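# Move the rope-reel pole onto the empty wall rack

## Task

Take the pole that the rope reel hangs on and transfer it to whichever wall rack currently has no pole. It is done only if, at the end, the pole rests fully seated in the slots of both brackets, the reel hangs without swinging, and the robot has released the pole and backed away from it. The robot must not topple or be left leaning. Anything that stays in place only because the robot is holding it does not count.

## Robot and tools

ROBOT. An omnidirectional base with a column about 1.75 m high. A carriage rides 1.0 m along the column (lift_m) and carries two identical six-joint arms, each with a two-finger gripper. Arm bases sit roughly 0.57 m + lift_m above the floor, and parts of the carriage extend about 0.15 m below them. A hand reaches 0.78 m from its shoulder but only about 0.38 m below its arm base. A hand measures about 0.16 m long and 0.1 m wide (0.14 m with fingers open). Parked arm joints 1-6: 0, 0.05, 0.05, 1.45, 0, 0. With both arms parked, the footprint is about 0.95 m wide by 0.7 m long. The wheel motors are weak (2 N m), so a light push already triggers contact_stop. Loose objects may occasionally get nudged by something external.

CAMERAS. carriage_camera is fixed on the carriage, facing forward and tilted about 20 degrees down. left_wrist_camera and right_wrist_camera look out past the fingertips. The carriage camera and parked fingertips are up to 0.45 m above the arm bases. Images are 504x504. Calibration uses OpenCV conventions: K is in pixels, and T_world_to_cam maps base-frame points into the camera frame ('world' means the base frame). Expect small errors, and larger pose errors for wrist cameras on an extended arm.

FRAMES. Base frame: origin on the floor below the base centre, x forward, y left, z up. left_hand and right_hand are reported in this frame as the midpoint between that hand's finger pads. quat_wxyz rotates the base axes into the hand axes: hand z runs along the fingers and the fingers open along hand y. A hand pointing straight up with joints 1, 5 and 6 at 0 reads (1, 0, 0, 0). The odometry frame is the base frame as it was at scene start. base_odometry counts wheel rotation, so slip shows up as motion. Heading is positive to the left, from -3.142 to 3.142.

execute_actions. Argument actions: a list holding one action, or empty to just get state and images. An action can contain base, joints, or both, and all its motions start at once. Argument cameras: a list of camera names, or ["all"]; omitted or null also gives all, and [] gives none.
- base holds exactly one key. Each is a relative move from the base's last reported position, not a pose. translate_m: metres, forward positive, -2 to 2. strafe_m: metres, left positive, -2 to 2. rotate_rad: radians, counter-clockwise positive, -6.3 to 6.3.
- joints is one object covering both arms, keyed by joint name. Each value is an absolute target, with the done-tolerance shown.
- lift_m: 0 to 1 m, ±0.004.
- joint1_rad: -2.617 to 3.054, ±0.02. Turns the arm about vertical; 0 is forward, positive is left.
- joint2_rad (shoulder): 0 to 3.141, ±0.055. 0 puts the upper arm level pointing back, 1.57 upright, 3.14 level pointing forward.
- joint3_rad (elbow): 0 (folded) to 3.141 (straight), ±0.055.
- joint4_rad (wrist pitch): -1.57 to 1.57, ±0.04. 0 aligns the hand with the forearm; positive lifts the fingertips.
- joint5_rad (wrist yaw): -1.57 to 1.57, ±0.02. Positive swings the fingertips to the RIGHT, the opposite of joint 1.
- joint6_rad (roll about the finger axis): -2.094 to 2.094, ±0.02. Positive is clockwise viewed from the forearm.
- gripper_m: pad gap, 0 to 0.093 m, ±0.004.
The names take a left_ or right_ prefix, for example left_joint1_rad and right_gripper_m.
Each action lasts at most 15 s. Any unknown key or out-of-range number rejects the whole call and nothing moves. Joints or base not named in an action may keep pushing toward earlier targets.

wait: seconds, 0 to 10. It commands nothing new and returns the same state and images.

zoom_image: camera (one of the three names) and region [x0, y0, x1, y1] in pixels, with the origin at top-left and at most 504 by 504. It works only on a camera's latest full image.

finished_scene: scene, the integer number of the current scene (1 to 2). Call it only when the goal holds and will keep holding. It cannot be undone, and its result reports success. A reply containing no tool call ends the run.

READING RESULTS. The pictures line gives the order of the returned images.
base_status and joint_status report how each motion ended:
- done: reached. For the base this means the wheels turned the full amount, slip included; a move of 1-2 mm can fall short yet read done.
- off_target: at rest away from the target and possibly still pushing. A gripper holding an object usually reads this.
- contact_stop or time_out: the target is dropped and the motion holds where it stopped.
- joint command not followed, usually followed by a cause line: a safety check blocked that arm's targets, though a gripper target in the same action still runs. Those joints show not_followed, and the arm may retry the held targets on every later action.
- limit_stop_at_motor_heat: the motion was halted by overheating. Re-send the target.
on_its_own lists what this call did not command; its 'held at' is a target, not a measured position.
If a stop appears, the remaining execute_actions, wait and finished_scene calls in that same reply are skipped.
motor_effort gives percent of maximum, positive toward higher joint values, with the action's peak in brackets. These readings are noisy and biased by up to a few points plus half the value.
- lift_m effort rises with load. If it keeps dropping while the lift descends, a hand or its load is resting on something.
- drive_wheels, regardless of sign, staying higher at rest than after a free move means the base is pressing on something.
Joint torques are raw drive outputs: nonzero in free air and affected by friction, offsets and noise.
Other lines: ARM HIT (an arm struck the robot hard), MOTOR HOT (from 75 °C), and OVER-TEMPERATURE FAULT. At 90 °C an arm halts for 10 s; at 100 °C that arm goes limp and falls.

CAUTIONS.
- The simulation keeps running while you compose a reply, and the robot holds its last command meanwhile.
- Contact stops arrive late or not at all. The arms have no contact stop and will keep pushing, then snap to target once freed.
- After a blocked drive, back off about 0.2 m the way you came (or turn back after a turn), and repeat if still pressed. A retreat can itself stop spuriously; retry it once.
- The base can slip under a table edge and the column can then strike it. Reversing into such an edge can tip the robot.
- Tipping risk is highest with the carriage high, arms extended, loads held, pulling, or sudden stops. About 1.5 kg per hand with both arms forward can topple it, and only images reveal a lean.
- A level hand drops 10-17 cm per kg of load, and a fully straight arm may not lift 1 kg. Gripper force is about 45-60 N per pad.
- Arms commanded to within a few mm of themselves or each other are blocked. To untangle, move the blocked arm clear first, then the other in a later action.
- Never let the arms collide or press on each other hard.
- Extended arms overheat quickly even when empty, so don't hold poses longer than needed.
- Avoid drops, slams, hard hits and heavy pushes, and keep actions short.

Each tool is called in YAML: its name, and indented under it one key for each argument.

## Session

execute_actions:
  actions: []

Scene clock: 0.00 s.
Joint torques (N m, as the arm reports them, + toward a larger angle): no reading
base_odometry: x=+0.000 y=+0.000 heading=+0.000 (m, m, rad; odometry frame)
base_status: not commanded
joint_positions: lift_m=+0.300 left_joint1_rad=+0.004 left_joint2_rad=+0.051 left_joint3_rad=+0.045 left_joint4_rad=+1.397 left_joint5_rad=+0.006 left_joint6_rad=+0.046 left_gripper_m=+0.094 right_joint1_rad=-0.003 right_joint2_rad=+0.056 right_joint3_rad=+0.027 right_joint4_rad=+1.473 right_joint5_rad=+0.032 right_joint6_rad=+0.001 right_gripper_m=+0.094
joint_status: not commanded
motor_effort: lift_m=+23 drive_wheels=+2 (%)
left_hand: x=+0.3230 y=+0.3192 z=+1.2707 quat_wxyz=(+0.996, +0.005, +0.090, +0.024) (m; base frame)
right_hand: x=+0.3115 y=-0.3258 z=+1.2680 quat_wxyz=(+0.998, +0.016, +0.063, -0.002) (m; base frame)
pictures: carriage_camera, left_wrist_camera, right_wrist_camera
Images, in order (width x height): carriage_camera 504x504, left_wrist_camera 504x504, right_wrist_camera 504x504.

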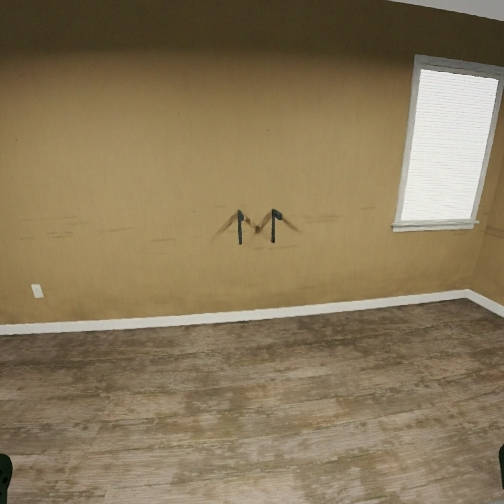

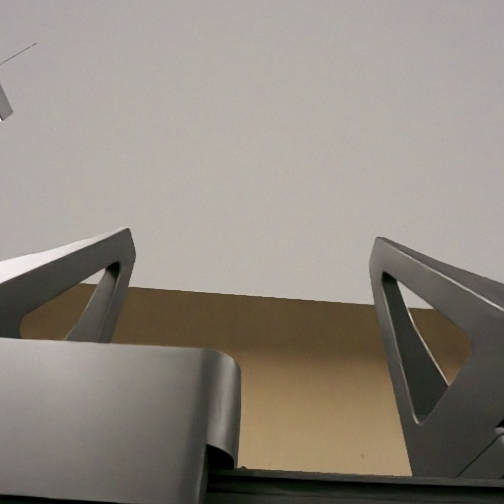

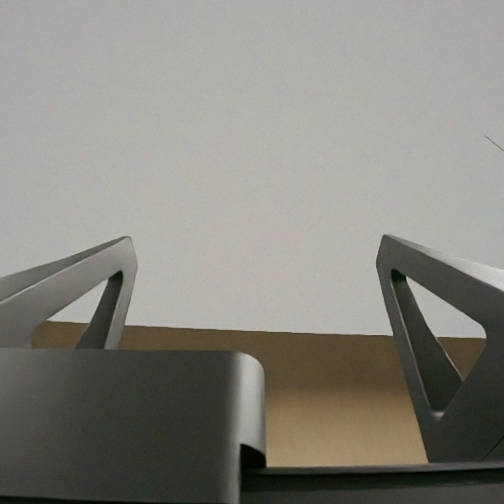

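zoom_image:
  camera: "carriage_camera"
  region: [200, 190, 320, 260]

execute_actions:
  actions:
    - {"base":{"rotate_rad":1.57}}
  cameras: ["carriage_camera"]

execute_actions:
  actions:
    - {"base":{"rotate_rad":1.57}}
  cameras: ["carriage_camera"]

Region (200, 190, 320, 260) of carriage_camera's 504x504 image, scaled by 4.200, with more detail than that image has; it fills the top 294 rows of this view, and the rest is white.

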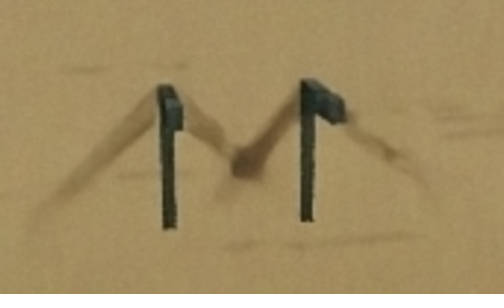

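Scene clock: 5.10 s.
Joint torques (N m, as the arm reports them, + toward a larger angle): left_arm=[-0.26  4.24  6.84 -0.07  0.04 -0.06] | right_arm=[-0.12  4.99  6.57 -0.1   0.02 -0.03]
base_odometry: x=+0.000 y=+0.000 heading=+1.568 (m, m, rad; odometry frame)
base_status: done
joint_positions: lift_m=+0.300 left_joint1_rad=+0.004 left_joint2_rad=+0.051 left_joint3_rad=+0.045 left_joint4_rad=+1.394 left_joint5_rad=+0.006 left_joint6_rad=+0.046 left_gripper_m=+0.094 right_joint1_rad=-0.003 right_joint2_rad=+0.056 right_joint3_rad=+0.027 right_joint4_rad=+1.472 right_joint5_rad=+0.032 right_joint6_rad=+0.001 right_gripper_m=+0.094
joint_status: not commanded
motor_effort: lift_m=+23(23) drive_wheels=+15(38) (%)
left_hand: x=+0.3237 y=+0.3192 z=+1.2705 quat_wxyz=(+0.996, +0.005, +0.091, +0.024) (m; base frame)
right_hand: x=+0.3116 y=-0.3258 z=+1.2680 quat_wxyz=(+0.998, +0.016, +0.064, -0.002) (m; base frame)
pictures: carriage_camera
Images, in order (width x height): carriage_camera 504x504.

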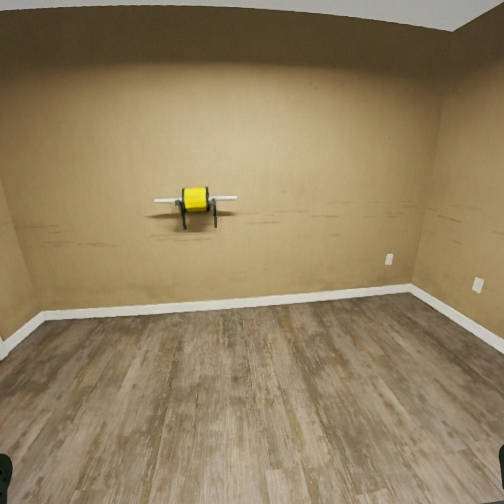

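Scene clock: 8.20 s.
Joint torques (N m, as the arm reports them, + toward a larger angle): left_arm=[-0.21  4.38  6.86  0.01  0.04 -0.05] | right_arm=[-0.11  4.95  6.71 -0.08  0.02 -0.04]
base_odometry: x=+0.000 y=+0.000 heading=+3.136 (m, m, rad; odometry frame)
base_status: done
joint_positions: lift_m=+0.300 left_joint1_rad=+0.004 left_joint2_rad=+0.051 left_joint3_rad=+0.045 left_joint4_rad=+1.394 left_joint5_rad=+0.006 left_joint6_rad=+0.046 left_gripper_m=+0.094 right_joint1_rad=-0.003 right_joint2_rad=+0.056 right_joint3_rad=+0.027 right_joint4_rad=+1.471 right_joint5_rad=+0.032 right_joint6_rad=+0.001 right_gripper_m=+0.094
joint_status: not commanded
motor_effort: lift_m=+23(23) drive_wheels=+15(37) (%)
left_hand: x=+0.3237 y=+0.3192 z=+1.2705 quat_wxyz=(+0.996, +0.005, +0.091, +0.024) (m; base frame)
right_hand: x=+0.3117 y=-0.3258 z=+1.2680 quat_wxyz=(+0.998, +0.016, +0.064, -0.002) (m; base frame)
pictures: carriage_camera
camera_calibration (this result's frames):
carriage_camera: T_world_to_cam=[[-0.00989463, -0.999942, 0.00415995, 0.000415376], [-0.305521, -0.000938071, -0.952185, 1.25228], [0.952134, -0.0106925, -0.305494, 0.220993], [0, 0, 0, 1]] pos_world=[0.172188, 0.00395304, 1.25991]
Images, in order (width x height): carriage_camera 504x504.

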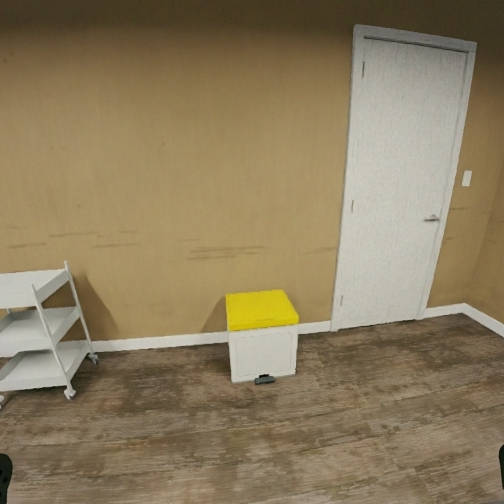

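execute_actions:
  actions:
    - {"base":{"rotate_rad":-1.42}}
  cameras: []

execute_actions:
  actions:
    - {"base":{"translate_m":1.1},"joints":{"left_joint6_rad":1.53,"right_joint6_rad":1.57}}
  cameras: ["carriage_camera"]

zoom_image:
  camera: "carriage_camera"
  region: [80, 150, 380, 350]

Scene clock: 15.97 s.
Joint torques (N m, as the arm reports them, + toward a larger angle): left_arm=[-0.22  4.17  6.85 -0.01  0.04 -0.05] | right_arm=[-0.12  4.98  6.59 -0.12  0.02 -0.03]
base_odometry: x=+0.000 y=+0.000 heading=+1.718 (m, m, rad; odometry frame)
base_status: done
joint_positions: lift_m=+0.300 left_joint1_rad=+0.004 left_joint2_rad=+0.051 left_joint3_rad=+0.045 left_joint4_rad=+1.392 left_joint5_rad=+0.006 left_joint6_rad=+0.046 left_gripper_m=+0.094 right_joint1_rad=-0.003 right_joint2_rad=+0.056 right_joint3_rad=+0.027 right_joint4_rad=+1.471 right_joint5_rad=+0.032 right_joint6_rad=+0.001 right_gripper_m=+0.094
joint_status: not commanded
motor_effort: lift_m=+23(23) drive_wheels=+16(39) (%)
left_hand: x=+0.3242 y=+0.3192 z=+1.2704 quat_wxyz=(+0.995, +0.005, +0.092, +0.024) (m; base frame)
right_hand: x=+0.3119 y=-0.3258 z=+1.2679 quat_wxyz=(+0.998, +0.016, +0.064, -0.002) (m; base frame)
pictures: none
No camera images: the call's "cameras" was empty. Leave "cameras" out to get every camera's image.

Scene clock: 20.57 s.
Joint torques (N m, as the arm reports them, + toward a larger angle): left_arm=[-0.27  4.28  6.96  0.06 -0.02  0.  ] | right_arm=[-0.11  4.87  6.68  0.01 -0.06  0.03]
base_odometry: x=-0.159 y=+1.089 heading=+1.717 (m, m, rad; odometry frame)
base_status: done
joint_positions: lift_m=+0.300 left_joint1_rad=+0.004 left_joint2_rad=+0.051 left_joint3_rad=+0.045 left_joint4_rad=+1.396 left_joint5_rad=+0.006 left_joint6_rad=+1.525 left_gripper_m=+0.094 right_joint1_rad=-0.003 right_joint2_rad=+0.056 right_joint3_rad=+0.027 right_joint4_rad=+1.471 right_joint5_rad=+0.032 right_joint6_rad=+1.562 right_gripper_m=+0.094
joint_status: all done
motor_effort: lift_m=+23(23) drive_wheels=-12(48) (%)
left_hand: x=+0.3233 y=+0.3192 z=+1.2706 quat_wxyz=(+0.719, +0.065, +0.063, +0.689) (m; base frame)
right_hand: x=+0.3118 y=-0.3258 z=+1.2680 quat_wxyz=(+0.710, +0.057, +0.034, +0.701) (m; base frame)
pictures: carriage_camera
camera_calibration (this result's frames):
carriage_camera: T_world_to_cam=[[-0.00989463, -0.999942, 0.00415995, 0.000415376], [-0.305521, -0.000938071, -0.952185, 1.25228], [0.952134, -0.0106925, -0.305494, 0.220993], [0, 0, 0, 1]] pos_world=[0.172188, 0.00395304, 1.25991]
Images, in order (width x height): carriage_camera 504x504.

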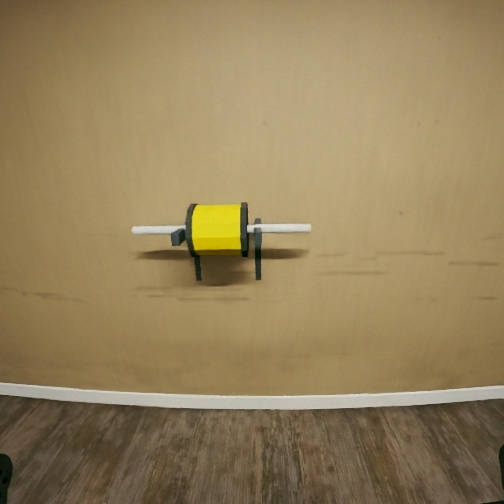

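Region (80, 150, 380, 350) of carriage_camera's 504x504 image, scaled by 1.680, with more detail than that image has.

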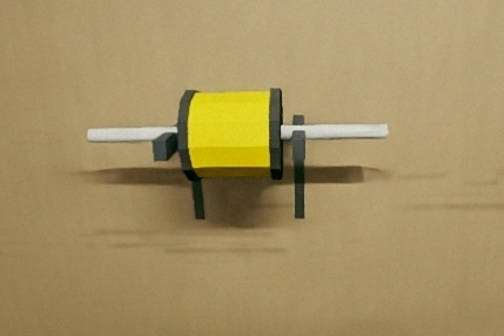

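execute_actions:
  actions:
    - {"base":{"strafe_m":0.105},"joints":{"lift_m":0.2,"left_joint1_rad":-0.3,"right_joint1_rad":0.3,"left_joint4_rad":0.5,"right_joint4_rad":0.5,"left_joint6_rad":-1.42,"right_joint6_rad":1.42}}

Scene clock: 29.97 s.
Joint torques (N m, as the arm reports them, + toward a larger angle): left_arm=[-0.58  2.83  8.42  1.56  0.07 -0.04] | right_arm=[ 0.3   2.93  8.5   2.06 -0.02 -0.16]
base_odometry: x=-0.263 y=+1.074 heading=+1.716 (m, m, rad; odometry frame)
base_status: done
joint_positions: lift_m=+0.200 left_joint1_rad=-0.295 left_joint2_rad=+0.051 left_joint3_rad=+0.045 left_joint4_rad=+0.493 left_joint5_rad=+0.007 left_joint6_rad=-1.415 left_gripper_m=+0.094 right_joint1_rad=+0.295 right_joint2_rad=+0.056 right_joint3_rad=+0.027 right_joint4_rad=+0.508 right_joint5_rad=+0.032 right_joint6_rad=+1.427 right_gripper_m=+0.094
joint_status: all done
motor_effort: lift_m=+23(24) drive_wheels=-6(37) (%)
left_hand: x=+0.4864 y=+0.2553 z=+1.0435 quat_wxyz=(+0.561, -0.271, +0.438, -0.648) (m; base frame)
right_hand: x=+0.4905 y=-0.2612 z=+1.0372 quat_wxyz=(+0.563, +0.290, +0.431, +0.643) (m; base frame)
pictures: carriage_camera, left_wrist_camera, right_wrist_camera
camera_calibration (this result's frames):
carriage_camera: T_world_to_cam=[[-0.00989463, -0.999942, 0.00415995, 0.000832952], [-0.305521, -0.000938071, -0.952185, 1.1567], [0.952134, -0.0106925, -0.305494, 0.190327], [0, 0, 0, 1]] pos_world=[0.172188, 0.00395304, 1.15953]
left_wrist_camera: T_world_to_cam=[[-0.43527, -0.00130882, 0.900299, -0.724673], [-0.706395, -0.619477, -0.342424, 0.859622], [0.558163, -0.785014, 0.268715, -0.231484], [0, 0, 0, 1]] pos_world=[0.42101, 0.34985, 1.00898]
right_wrist_camera: T_world_to_cam=[[0.464877, 0.00625984, -0.885353, 0.68947], [-0.663998, 0.663929, -0.343954, 0.859631], [0.585659, 0.747769, 0.312802, -0.296067], [0, 0, 0, 1]] pos_world=[0.423669, -0.353661, 0.998708]
Images, in order (width x height): carriage_camera 504x504, left_wrist_camera 504x504, right_wrist_camera 504x504.

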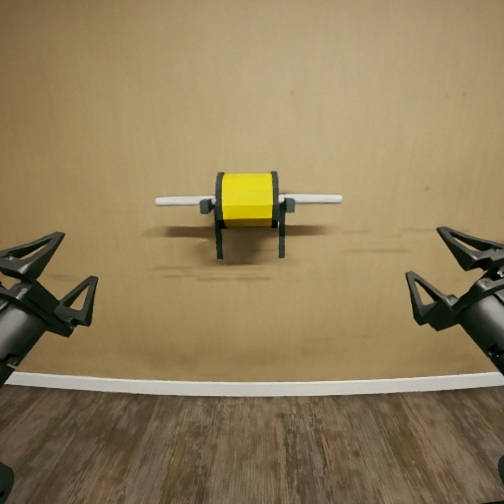

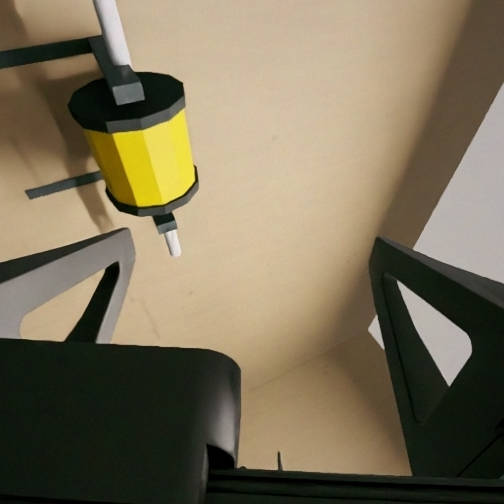

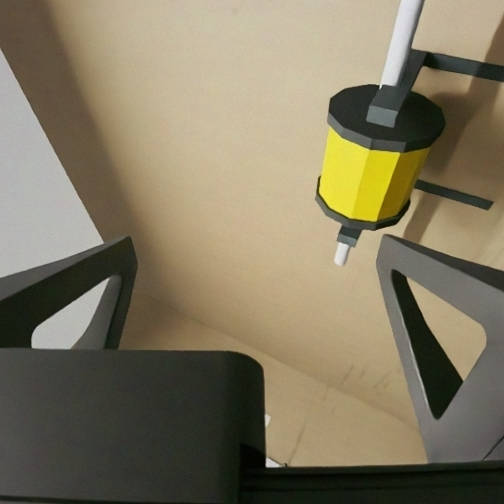

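execute_actions:
  actions:
    - {"base":{"translate_m":0.36},"joints":{"lift_m":0.222,"left_joint1_rad":-0.38,"right_joint1_rad":0.4,"left_joint6_rad":-1.385,"right_joint6_rad":1.385,"right_joint4_rad":0.54}}

Scene clock: 35.07 s.
Joint torques (N m, as the arm reports them, + toward a larger angle): left_arm=[-0.52  2.84  8.29  1.57  0.05  0.07] | right_arm=[ 0.31  3.01  8.45  2.01 -0.02 -0.17]
base_odometry: x=-0.316 y=+1.430 heading=+1.717 (m, m, rad; odometry frame)
base_status: done
joint_positions: lift_m=+0.222 left_joint1_rad=-0.376 left_joint2_rad=+0.051 left_joint3_rad=+0.045 left_joint4_rad=+0.494 left_joint5_rad=+0.007 left_joint6_rad=-1.388 left_gripper_m=+0.094 right_joint1_rad=+0.395 right_joint2_rad=+0.056 right_joint3_rad=+0.027 right_joint4_rad=+0.547 right_joint5_rad=+0.032 right_joint6_rad=+1.393 right_gripper_m=+0.094
joint_status: all done
motor_effort: lift_m=+22(28) drive_wheels=-9(33) (%)
left_hand: x=+0.4805 y=+0.2387 z=+1.0657 quat_wxyz=(+0.543, -0.247, +0.452, -0.663) (m; base frame)
right_hand: x=+0.4793 y=-0.2419 z=+1.0677 quat_wxyz=(+0.548, +0.253, +0.434, +0.669) (m; base frame)
pictures: carriage_camera, left_wrist_camera, right_wrist_camera
camera_calibration (this result's frames):
carriage_camera: T_world_to_cam=[[-0.00989463, -0.999942, 0.00415995, 0.000740862], [-0.305521, -0.000938071, -0.952185, 1.17778], [0.952134, -0.0106925, -0.305494, 0.19709], [0, 0, 0, 1]] pos_world=[0.172188, 0.00395304, 1.18167]
left_wrist_camera: T_world_to_cam=[[-0.442649, 0.00831668, 0.896656, -0.74216], [-0.743681, -0.562099, -0.361917, 0.877705], [0.500999, -0.827028, 0.254998, -0.195092], [0, 0, 0, 1]] pos_world=[0.421957, 0.338183, 1.03287]
right_wrist_camera: T_world_to_cam=[[0.503323, 0.0332726, -0.863457, 0.686327], [-0.700572, 0.600664, -0.385229, 0.896128], [0.50583, 0.798809, 0.325638, -0.276629], [0, 0, 0, 1]] pos_world=[0.422285, -0.340134, 1.02791]
Images, in order (width x height): carriage_camera 504x504, left_wrist_camera 504x504, right_wrist_camera 504x504.

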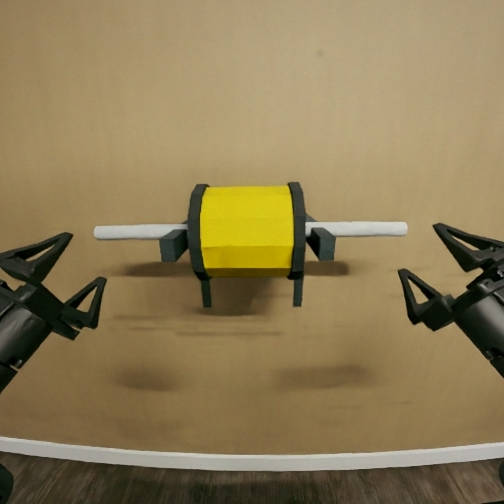

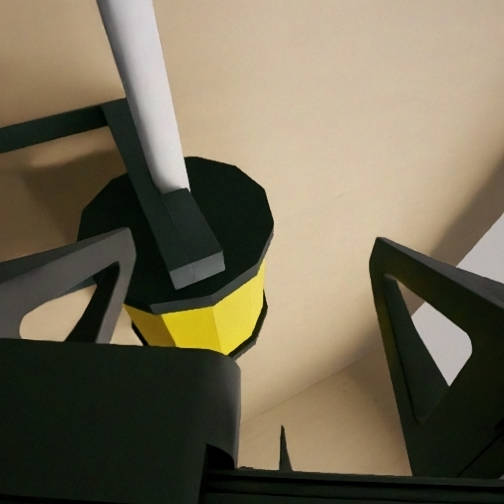

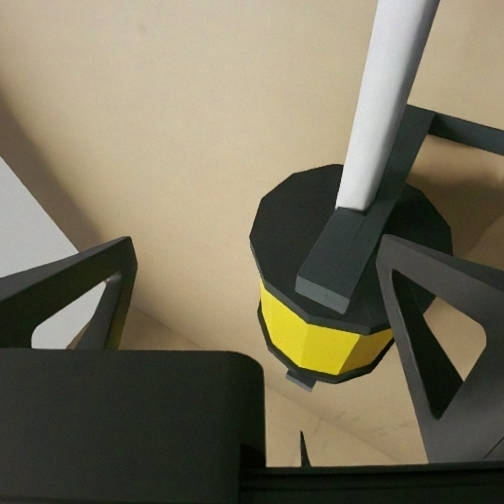

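execute_actions:
  actions:
    - {"base":{"translate_m":0.12},"joints":{"lift_m":0.212}}

Scene clock: 38.87 s.
Joint torques (N m, as the arm reports them, + toward a larger angle): left_arm=[-0.54  2.78  8.43  1.55  0.07  0.06] | right_arm=[ 0.33  3.05  8.48  2.   -0.01 -0.17]
base_odometry: x=-0.334 y=+1.549 heading=+1.718 (m, m, rad; odometry frame)
base_status: done
joint_positions: lift_m=+0.212 left_joint1_rad=-0.376 left_joint2_rad=+0.051 left_joint3_rad=+0.045 left_joint4_rad=+0.491 left_joint5_rad=+0.007 left_joint6_rad=-1.388 left_gripper_m=+0.094 right_joint1_rad=+0.395 right_joint2_rad=+0.056 right_joint3_rad=+0.027 right_joint4_rad=+0.547 right_joint5_rad=+0.032 right_joint6_rad=+1.393 right_gripper_m=+0.094
joint_status: all done
motor_effort: lift_m=+24(23) drive_wheels=-10(44) (%)
left_hand: x=+0.4808 y=+0.2386 z=+1.0550 quat_wxyz=(+0.543, -0.248, +0.453, -0.662) (m; base frame)
right_hand: x=+0.4793 y=-0.2419 z=+1.0575 quat_wxyz=(+0.548, +0.252, +0.434, +0.669) (m; base frame)
pictures: carriage_camera, left_wrist_camera, right_wrist_camera
camera_calibration (this result's frames):
carriage_camera: T_world_to_cam=[[-0.00989463, -0.999942, 0.00415995, 0.000783176], [-0.305521, -0.000938071, -0.952185, 1.16809], [0.952134, -0.0106925, -0.305494, 0.193983], [0, 0, 0, 1]] pos_world=[0.172188, 0.00395304, 1.1715]
left_wrist_camera: T_world_to_cam=[[-0.440364, 0.00743777, 0.897788, -0.734465], [-0.744412, -0.562056, -0.360477, 0.872838], [0.501926, -0.827066, 0.253046, -0.190927], [0, 0, 0, 1]] pos_world=[0.42215, 0.338138, 1.02235]
right_wrist_camera: T_world_to_cam=[[0.50343, 0.0329095, -0.863409, 0.677354], [-0.700414, 0.600676, -0.385497, 0.89242], [0.505943, 0.798815, 0.325449, -0.273169], [0, 0, 0, 1]] pos_world=[0.422271, -0.340136, 1.01776]
Images, in order (width x height): carriage_camera 504x504, left_wrist_camera 504x504, right_wrist_camera 504x504.

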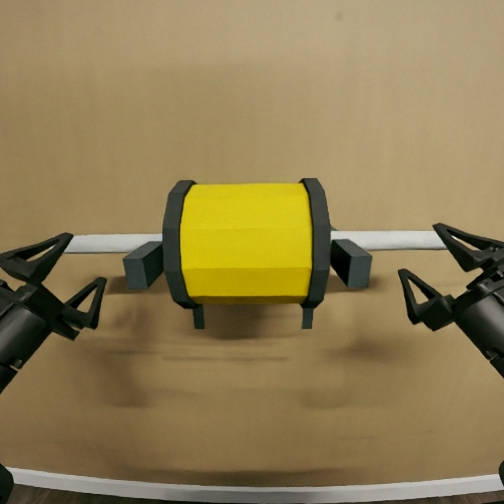

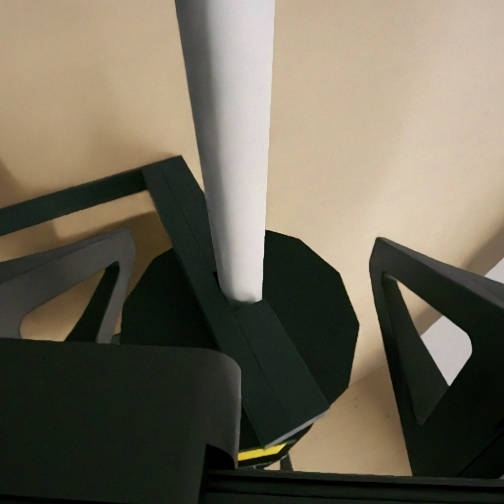

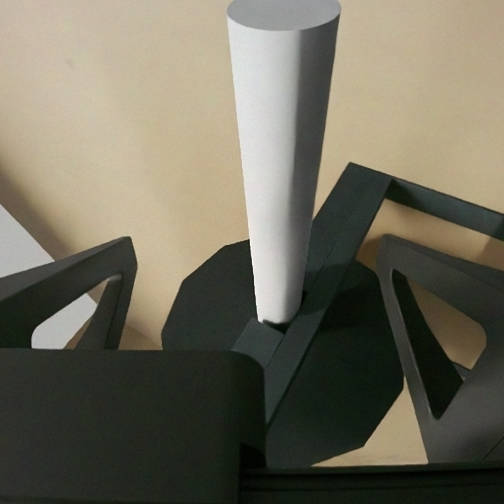

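execute_actions:
  actions:
    - {"base":{"translate_m":0.04},"joints":{"lift_m":0.222}}

execute_actions:
  actions:
    - {"joints":{"left_gripper_m":0.0,"right_gripper_m":0.0}}

Scene clock: 42.10 s.
Joint torques (N m, as the arm reports them, + toward a larger angle): left_arm=[-0.54  2.85  8.47  1.59  0.07  0.06] | right_arm=[ 0.33  3.07  8.39  1.97 -0.01 -0.16]
base_odometry: x=-0.340 y=+1.588 heading=+1.719 (m, m, rad; odometry frame)
base_status: done
joint_positions: lift_m=+0.222 left_joint1_rad=-0.376 left_joint2_rad=+0.051 left_joint3_rad=+0.045 left_joint4_rad=+0.494 left_joint5_rad=+0.007 left_joint6_rad=-1.388 left_gripper_m=+0.094 right_joint1_rad=+0.395 right_joint2_rad=+0.056 right_joint3_rad=+0.027 right_joint4_rad=+0.551 right_joint5_rad=+0.032 right_joint6_rad=+1.393 right_gripper_m=+0.094
joint_status: all done
motor_effort: lift_m=+22(28) drive_wheels=+3(45) (%)
left_hand: x=+0.4804 y=+0.2387 z=+1.0658 quat_wxyz=(+0.543, -0.247, +0.452, -0.663) (m; base frame)
right_hand: x=+0.4788 y=-0.2421 z=+1.0688 quat_wxyz=(+0.549, +0.252, +0.433, +0.670) (m; base frame)
pictures: carriage_camera, left_wrist_camera, right_wrist_camera
camera_calibration (this result's frames):
carriage_camera: T_world_to_cam=[[-0.00989463, -0.999942, 0.00415995, 0.000740853], [-0.305521, -0.000938071, -0.952185, 1.17778], [0.952134, -0.0106925, -0.305494, 0.197091], [0, 0, 0, 1]] pos_world=[0.172188, 0.00395304, 1.18167]
left_wrist_camera: T_world_to_cam=[[-0.442911, 0.00844212, 0.896526, -0.742009], [-0.743387, -0.56246, -0.36196, 0.877758], [0.501204, -0.826781, 0.255396, -0.195624], [0, 0, 0, 1]] pos_world=[0.421917, 0.33823, 1.03291]
right_wrist_camera: T_world_to_cam=[[0.50677, 0.0343018, -0.861398, 0.683927], [-0.698918, 0.6013, -0.387237, 0.897824], [0.504676, 0.798287, 0.328695, -0.279395], [0, 0, 0, 1]] pos_world=[0.421915, -0.340284, 1.02864]
Images, in order (width x height): carriage_camera 504x504, left_wrist_camera 504x504, right_wrist_camera 504x504.

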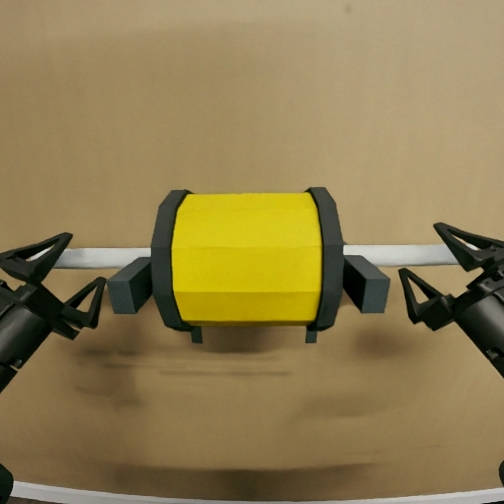

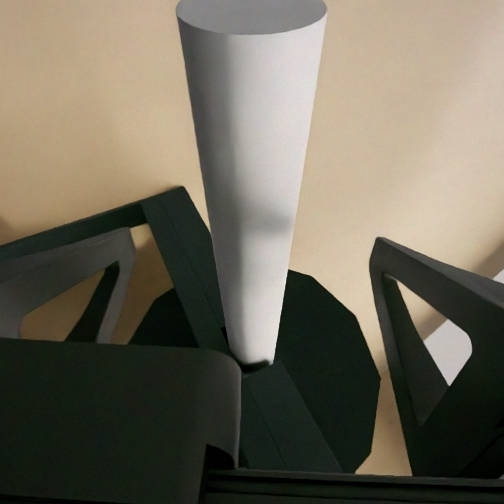

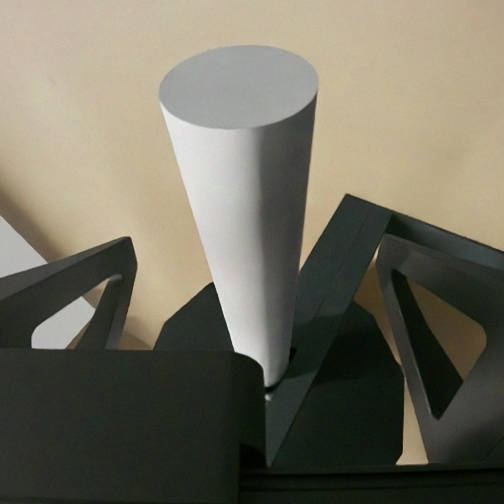

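Scene clock: 42.83 s.
Joint torques (N m, as the arm reports them, + toward a larger angle): left_arm=[-0.54  3.01  8.28  1.55  0.07  0.06] | right_arm=[ 0.34  2.94  8.39  1.96 -0.01 -0.01]
base_odometry: x=-0.340 y=+1.588 heading=+1.719 (m, m, rad; odometry frame)
base_status: not commanded
joint_positions: lift_m=+0.222 left_joint1_rad=-0.376 left_joint2_rad=+0.051 left_joint3_rad=+0.045 left_joint4_rad=+0.495 left_joint5_rad=+0.007 left_joint6_rad=-1.389 left_gripper_m=+0.028 right_joint1_rad=+0.395 right_joint2_rad=+0.056 right_joint3_rad=+0.027 right_joint4_rad=+0.551 right_joint5_rad=+0.032 right_joint6_rad=+1.376 right_gripper_m=+0.028
joint_status: left_gripper_m off_target (ended at +0.028, target +0.000); right_gripper_m off_target (ended at +0.028, target +0.000)
motor_effort: lift_m=+22(22) drive_wheels=+3(3) (%)
left_hand: x=+0.4804 y=+0.2387 z=+1.0659 quat_wxyz=(+0.543, -0.247, +0.452, -0.663) (m; base frame)
right_hand: x=+0.4787 y=-0.2420 z=+1.0688 quat_wxyz=(+0.554, +0.248, +0.435, +0.665) (m; base frame)
pictures: carriage_camera, left_wrist_camera, right_wrist_camera
camera_calibration (this result's frames):
carriage_camera: T_world_to_cam=[[-0.00989463, -0.999942, 0.00415995, 0.000740959], [-0.305521, -0.000938071, -0.952185, 1.17776], [0.952134, -0.0106925, -0.305494, 0.197083], [0, 0, 0, 1]] pos_world=[0.172188, 0.00395304, 1.18165]
left_wrist_camera: T_world_to_cam=[[-0.443171, 0.00892692, 0.896393, -0.741939], [-0.74357, -0.56218, -0.362018, 0.877788], [0.500702, -0.826967, 0.25578, -0.195767], [0, 0, 0, 1]] pos_world=[0.421912, 0.338206, 1.03292]
right_wrist_camera: T_world_to_cam=[[0.511434, 0.018336, -0.859127, 0.675392], [-0.692048, 0.601465, -0.399136, 0.907229], [0.509417, 0.798689, 0.320299, -0.272623], [0, 0, 0, 1]] pos_world=[0.421307, -0.34031, 1.02968]
Images, in order (width x height): carriage_camera 504x504, left_wrist_camera 504x504, right_wrist_camera 504x504.

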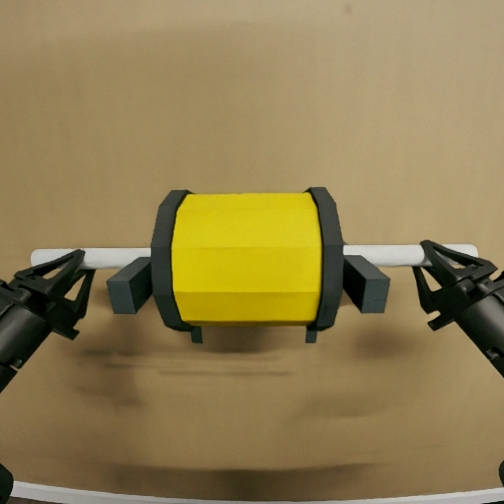

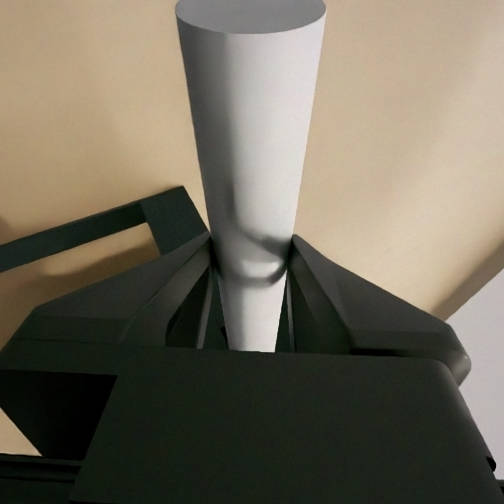

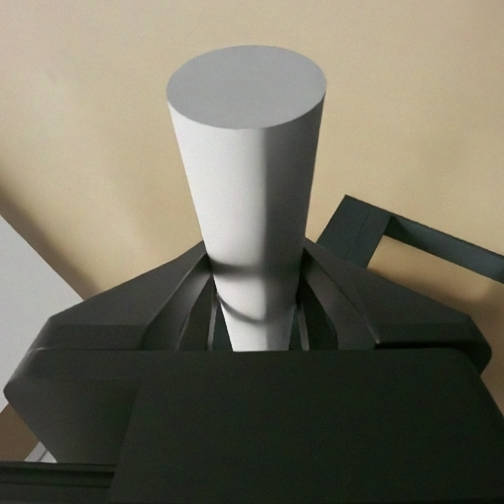

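Gripped only at the tips; regrasp deeper.

execute_actions:
  actions:
    - {"joints":{"left_gripper_m":0.07,"right_gripper_m":0.07}}
  cameras: []

execute_actions:
  actions:
    - {"base":{"translate_m":0.028},"joints":{"lift_m":0.237,"right_joint6_rad":1.37}}
  cameras: []

execute_actions:
  actions:
    - {"joints":{"left_gripper_m":0.0,"right_gripper_m":0.0}}
  cameras: ["carriage_camera"]

execute_actions:
  actions:
    - {"joints":{"lift_m":0.29}}

Scene clock: 47.87 s.
Joint torques (N m, as the arm reports them, + toward a larger angle): left_arm=[-0.55  2.83  8.33  1.56  0.07  0.07] | right_arm=[ 0.33  3.    8.38  1.98 -0.01 -0.01]
base_odometry: x=-0.340 y=+1.588 heading=+1.719 (m, m, rad; odometry frame)
base_status: not commanded
joint_positions: lift_m=+0.222 left_joint1_rad=-0.376 left_joint2_rad=+0.051 left_joint3_rad=+0.045 left_joint4_rad=+0.495 left_joint5_rad=+0.007 left_joint6_rad=-1.389 left_gripper_m=+0.070 right_joint1_rad=+0.395 right_joint2_rad=+0.056 right_joint3_rad=+0.027 right_joint4_rad=+0.551 right_joint5_rad=+0.032 right_joint6_rad=+1.376 right_gripper_m=+0.070
joint_status: all done
motor_effort: lift_m=+22(22) drive_wheels=+4(3) (%)
left_hand: x=+0.4804 y=+0.2387 z=+1.0659 quat_wxyz=(+0.543, -0.247, +0.452, -0.663) (m; base frame)
right_hand: x=+0.4787 y=-0.2420 z=+1.0688 quat_wxyz=(+0.554, +0.248, +0.435, +0.665) (m; base frame)
pictures: none
No camera images: the call's "cameras" was empty. Leave "cameras" out to get every camera's image.

Scene clock: 48.83 s.
Joint torques (N m, as the arm reports them, + toward a larger angle): left_arm=[-0.53  2.79  8.38  1.55  0.06  0.06] | right_arm=[ 0.36  2.97  8.39  1.99 -0.06 -0.1 ]
base_odometry: x=-0.344 y=+1.616 heading=+1.719 (m, m, rad; odometry frame)
base_status: done
joint_positions: lift_m=+0.237 left_joint1_rad=-0.376 left_joint2_rad=+0.051 left_joint3_rad=+0.045 left_joint4_rad=+0.494 left_joint5_rad=+0.007 left_joint6_rad=-1.389 left_gripper_m=+0.070 right_joint1_rad=+0.395 right_joint2_rad=+0.056 right_joint3_rad=+0.027 right_joint4_rad=+0.549 right_joint5_rad=+0.035 right_joint6_rad=+1.371 right_gripper_m=+0.070
joint_status: all done
motor_effort: lift_m=+23(28) drive_wheels=+8(40) (%)
left_hand: x=+0.4804 y=+0.2387 z=+1.0808 quat_wxyz=(+0.543, -0.247, +0.452, -0.663) (m; base frame)
right_hand: x=+0.4792 y=-0.2425 z=+1.0833 quat_wxyz=(+0.556, +0.248, +0.436, +0.663) (m; base frame)
pictures: none
No camera images: the call's "cameras" was empty. Leave "cameras" out to get every camera's image.

Scene clock: 49.50 s.
Joint torques (N m, as the arm reports them, + toward a larger angle): left_arm=[-0.51  2.81  8.3   1.54 -0.02  0.07] | right_arm=[ 0.34  2.94  8.42  1.86 -0.07  0.01]
base_odometry: x=-0.344 y=+1.616 heading=+1.719 (m, m, rad; odometry frame)
base_status: not commanded
joint_positions: lift_m=+0.237 left_joint1_rad=-0.376 left_joint2_rad=+0.051 left_joint3_rad=+0.047 left_joint4_rad=+0.502 left_joint5_rad=+0.010 left_joint6_rad=-1.389 left_gripper_m=+0.026 right_joint1_rad=+0.395 right_joint2_rad=+0.056 right_joint3_rad=+0.027 right_joint4_rad=+0.556 right_joint5_rad=+0.036 right_joint6_rad=+1.359 right_gripper_m=+0.025
joint_status: left_gripper_m off_target (ended at +0.026, target +0.000); right_gripper_m off_target (ended at +0.025, target +0.000)
motor_effort: lift_m=+23(23) drive_wheels=+8(8) (%)
left_hand: x=+0.4791 y=+0.2384 z=+1.0830 quat_wxyz=(+0.544, -0.244, +0.449, -0.665) (m; base frame)
right_hand: x=+0.4783 y=-0.2430 z=+1.0849 quat_wxyz=(+0.561, +0.245, +0.434, +0.661) (m; base frame)
pictures: carriage_camera
camera_calibration (this result's frames):
carriage_camera: T_world_to_cam=[[-0.00989463, -0.999942, 0.00415995, 0.000678706], [-0.305521, -0.000938071, -0.952185, 1.19201], [0.952134, -0.0106925, -0.305494, 0.201655], [0, 0, 0, 1]] pos_world=[0.172188, 0.00395304, 1.19661]
Images, in order (width x height): carriage_camera 504x504.

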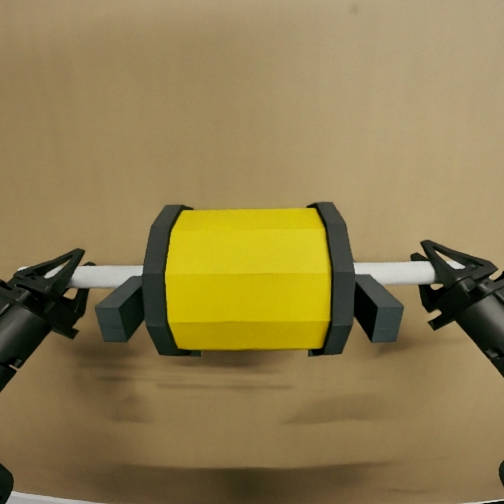

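Scene clock: 50.33 s.
Joint torques (N m, as the arm reports them, + toward a larger angle): left_arm=[-0.45  2.89 10.54  2.35  0.33  0.46] | right_arm=[ 0.17  3.15 10.96  2.83 -0.36 -0.24]
base_odometry: x=-0.344 y=+1.616 heading=+1.719 (m, m, rad; odometry frame)
base_status: not commanded
joint_positions: lift_m=+0.290 left_joint1_rad=-0.376 left_joint2_rad=+0.047 left_joint3_rad=+0.018 left_joint4_rad=+0.415 left_joint5_rad=-0.020 left_joint6_rad=-1.420 left_gripper_m=+0.026 right_joint1_rad=+0.397 right_joint2_rad=+0.051 right_joint3_rad=-0.005 right_joint4_rad=+0.488 right_joint5_rad=+0.069 right_joint6_rad=+1.382 right_gripper_m=+0.025
joint_status: all done
motor_effort: lift_m=+24(35) drive_wheels=-7(48) (%)
left_hand: x=+0.4932 y=+0.2386 z=+1.1039 quat_wxyz=(+0.521, -0.286, +0.480, -0.645) (m; base frame)
right_hand: x=+0.4914 y=-0.2431 z=+1.1087 quat_wxyz=(+0.545, +0.280, +0.461, +0.642) (m; base frame)
pictures: carriage_camera, left_wrist_camera, right_wrist_camera
camera_calibration (this result's frames):
carriage_camera: T_world_to_cam=[[-0.00989463, -0.999942, 0.00415995, 0.000458908], [-0.305521, -0.000938071, -0.952185, 1.24232], [0.952134, -0.0106925, -0.305494, 0.217796], [0, 0, 0, 1]] pos_world=[0.172188, 0.00395304, 1.24945]
left_wrist_camera: T_world_to_cam=[[-0.341779, 0.00437571, 0.93977, -0.867154], [-0.77266, -0.570542, -0.278348, 0.825009], [0.534961, -0.821256, 0.198381, -0.166848], [0, 0, 0, 1]] pos_world=[0.430333, 0.337472, 1.07766]
right_wrist_camera: T_world_to_cam=[[0.430795, -0.00753935, -0.902418, 0.784596], [-0.709079, 0.615724, -0.343644, 0.882849], [0.558231, 0.787926, 0.259905, -0.25064], [0, 0, 0, 1]] pos_world=[0.427925, -0.34019, 1.07656]
Images, in order (width x height): carriage_camera 504x504, left_wrist_camera 504x504, right_wrist_camera 504x504.

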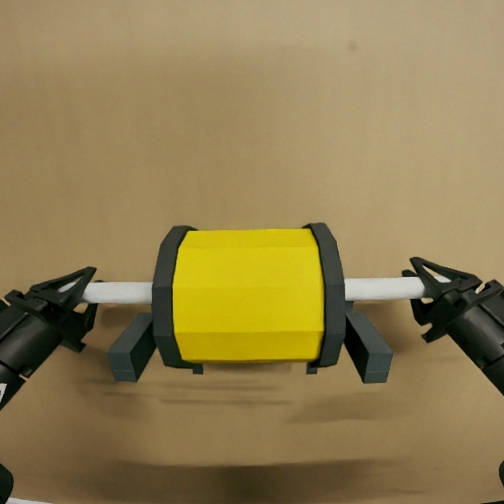

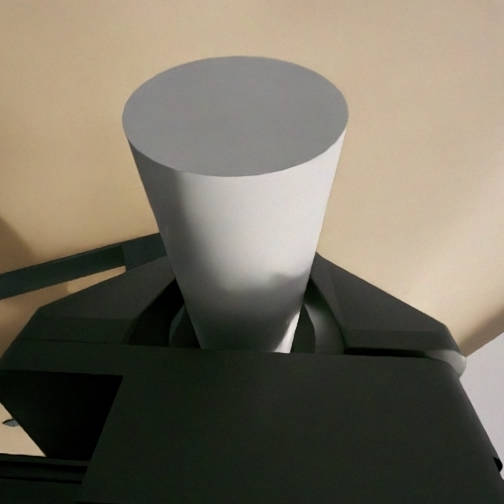

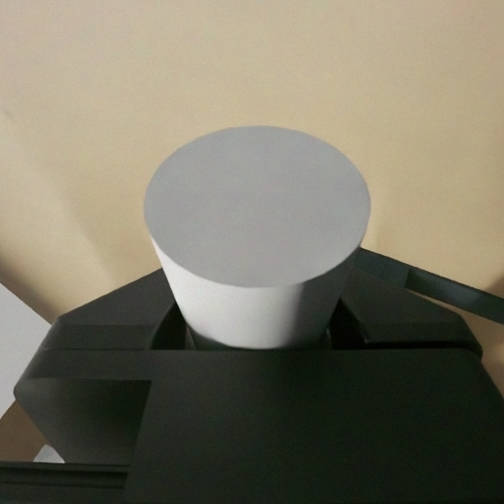

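execute_actions:
  actions:
    - {"joints":{"lift_m":0.315,"left_joint4_rad":0.53}}
  cameras: []

execute_actions:
  actions:
    - {"base":{"translate_m":-2.0}}
  cameras: ["carriage_camera"]

execute_actions:
  actions:
    - {"base":{"rotate_rad":-1.571},"joints":{"lift_m":0.1}}
  cameras: ["carriage_camera"]

execute_actions:
  actions:
    - {"base":{"translate_m":1.1}}
  cameras: ["carriage_camera"]

Scene clock: 54.37 s.
Joint torques (N m, as the arm reports them, + toward a larger angle): left_arm=[-0.5   2.57 11.26  3.14  0.36  0.76] | right_arm=[ 0.13  2.94 10.99  3.61 -0.56 -0.29]
base_odometry: x=-0.344 y=+1.616 heading=+1.719 (m, m, rad; odometry frame)
base_status: not commanded
joint_positions: lift_m=+0.315 left_joint1_rad=-0.376 left_joint2_rad=+0.053 left_joint3_rad=+0.012 left_joint4_rad=+0.364 left_joint5_rad=-0.029 left_joint6_rad=-1.443 left_gripper_m=+0.026 right_joint1_rad=+0.397 right_joint2_rad=+0.054 right_joint3_rad=-0.005 right_joint4_rad=+0.427 right_joint5_rad=+0.089 right_joint6_rad=+1.392 right_gripper_m=+0.025
joint_status: left_joint4_rad off_target (ended at +0.364, target +0.530); the others done
motor_effort: lift_m=+25(30) drive_wheels=-7(8) (%)
left_hand: x=+0.4993 y=+0.2378 z=+1.1129 quat_wxyz=(+0.505, -0.307, +0.497, -0.635) (m; base frame)
right_hand: x=+0.4982 y=-0.2440 z=+1.1193 quat_wxyz=(+0.535, +0.302, +0.479, +0.627) (m; base frame)
pictures: none
No camera images: the call's "cameras" was empty. Leave "cameras" out to get every camera's image.

Scene clock: 60.77 s.
Joint torques (N m, as the arm reports them, + toward a larger angle): left_arm=[-0.55  2.46 11.27  3.14  0.38  0.77] | right_arm=[ 0.14  2.86 11.03  3.77 -0.56 -0.35]
base_odometry: x=-0.048 y=-0.362 heading=+1.720 (m, m, rad; odometry frame)
base_status: done
joint_positions: lift_m=+0.315 left_joint1_rad=-0.376 left_joint2_rad=+0.053 left_joint3_rad=+0.012 left_joint4_rad=+0.356 left_joint5_rad=-0.030 left_joint6_rad=-1.446 left_gripper_m=+0.026 right_joint1_rad=+0.397 right_joint2_rad=+0.054 right_joint3_rad=-0.005 right_joint4_rad=+0.419 right_joint5_rad=+0.091 right_joint6_rad=+1.395 right_gripper_m=+0.025
joint_status: not commanded
motor_effort: lift_m=+25(25) drive_wheels=-7(45) (%)
left_hand: x=+0.5000 y=+0.2378 z=+1.1110 quat_wxyz=(+0.503, -0.310, +0.499, -0.634) (m; base frame)
right_hand: x=+0.4990 y=-0.2441 z=+1.1174 quat_wxyz=(+0.533, +0.305, +0.481, +0.625) (m; base frame)
pictures: carriage_camera
camera_calibration (this result's frames):
carriage_camera: T_world_to_cam=[[-0.00989463, -0.999942, 0.00415995, 0.000355141], [-0.305521, -0.000938071, -0.952185, 1.26607], [0.952134, -0.0106925, -0.305494, 0.225416], [0, 0, 0, 1]] pos_world=[0.172188, 0.00395304, 1.27439]
Images, in order (width x height): carriage_camera 504x504.

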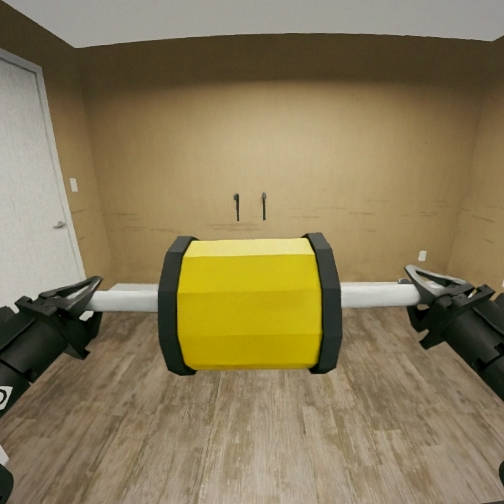

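Scene clock: 63.87 s.
Joint torques (N m, as the arm reports them, + toward a larger angle): left_arm=[-0.54  2.41 11.51  3.33  0.41  0.86] | right_arm=[ 0.19  2.81 11.26  3.94 -0.63 -0.4 ]
base_odometry: x=-0.048 y=-0.362 heading=+0.150 (m, m, rad; odometry frame)
base_status: done
joint_positions: lift_m=+0.100 left_joint1_rad=-0.376 left_joint2_rad=+0.053 left_joint3_rad=+0.008 left_joint4_rad=+0.342 left_joint5_rad=-0.033 left_joint6_rad=-1.452 left_gripper_m=+0.026 right_joint1_rad=+0.397 right_joint2_rad=+0.054 right_joint3_rad=-0.007 right_joint4_rad=+0.404 right_joint5_rad=+0.096 right_joint6_rad=+1.403 right_gripper_m=+0.025
joint_status: all done
motor_effort: lift_m=+26(28) drive_wheels=+15(41) (%)
left_hand: x=+0.5015 y=+0.2377 z=+0.8910 quat_wxyz=(+0.499, -0.316, +0.504, -0.631) (m; base frame)
right_hand: x=+0.5007 y=-0.2443 z=+0.8976 quat_wxyz=(+0.529, +0.312, +0.485, +0.622) (m; base frame)
pictures: carriage_camera
camera_calibration (this result's frames):
carriage_camera: T_world_to_cam=[[-0.00989463, -0.999942, 0.00415995, 0.0012501], [-0.305521, -0.000938071, -0.952185, 1.06122], [0.952134, -0.0106925, -0.305494, 0.159693], [0, 0, 0, 1]] pos_world=[0.172188, 0.00395304, 1.05926]
Images, in order (width x height): carriage_camera 504x504.

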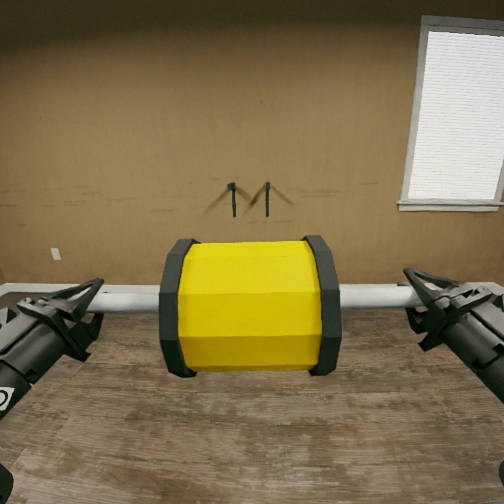

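Scene clock: 68.33 s.
Joint torques (N m, as the arm reports them, + toward a larger angle): left_arm=[-0.53  2.44 11.56  3.28  0.38  0.84] | right_arm=[ 0.12  2.85 11.26  3.86 -0.62 -0.4 ]
base_odometry: x=+1.040 y=-0.199 heading=+0.149 (m, m, rad; odometry frame)
base_status: done
joint_positions: lift_m=+0.100 left_joint1_rad=-0.376 left_joint2_rad=+0.053 left_joint3_rad=+0.008 left_joint4_rad=+0.348 left_joint5_rad=-0.032 left_joint6_rad=-1.450 left_gripper_m=+0.026 right_joint1_rad=+0.397 right_joint2_rad=+0.054 right_joint3_rad=-0.007 right_joint4_rad=+0.410 right_joint5_rad=+0.096 right_joint6_rad=+1.402 right_gripper_m=+0.025
joint_status: not commanded
motor_effort: lift_m=+26(26) drive_wheels=-13(43) (%)
left_hand: x=+0.5010 y=+0.2377 z=+0.8926 quat_wxyz=(+0.500, -0.314, +0.502, -0.632) (m; base frame)
right_hand: x=+0.5003 y=-0.2444 z=+0.8989 quat_wxyz=(+0.530, +0.310, +0.483, +0.624) (m; base frame)
pictures: carriage_camera
camera_calibration (this result's frames):
carriage_camera: T_world_to_cam=[[-0.00989463, -0.999942, 0.00415995, 0.0012501], [-0.305521, -0.000938071, -0.952185, 1.06122], [0.952134, -0.0106925, -0.305494, 0.159693], [0, 0, 0, 1]] pos_world=[0.172188, 0.00395304, 1.05926]
Images, in order (width x height): carriage_camera 504x504.

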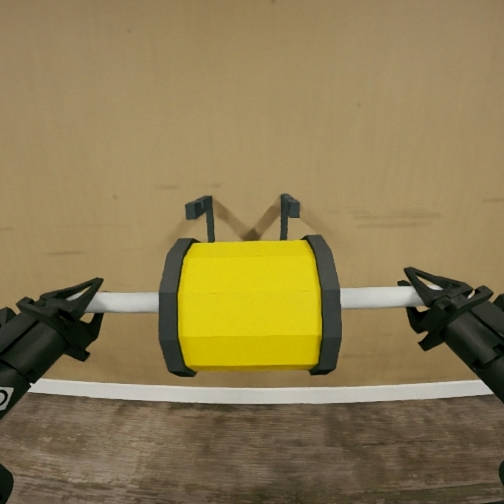

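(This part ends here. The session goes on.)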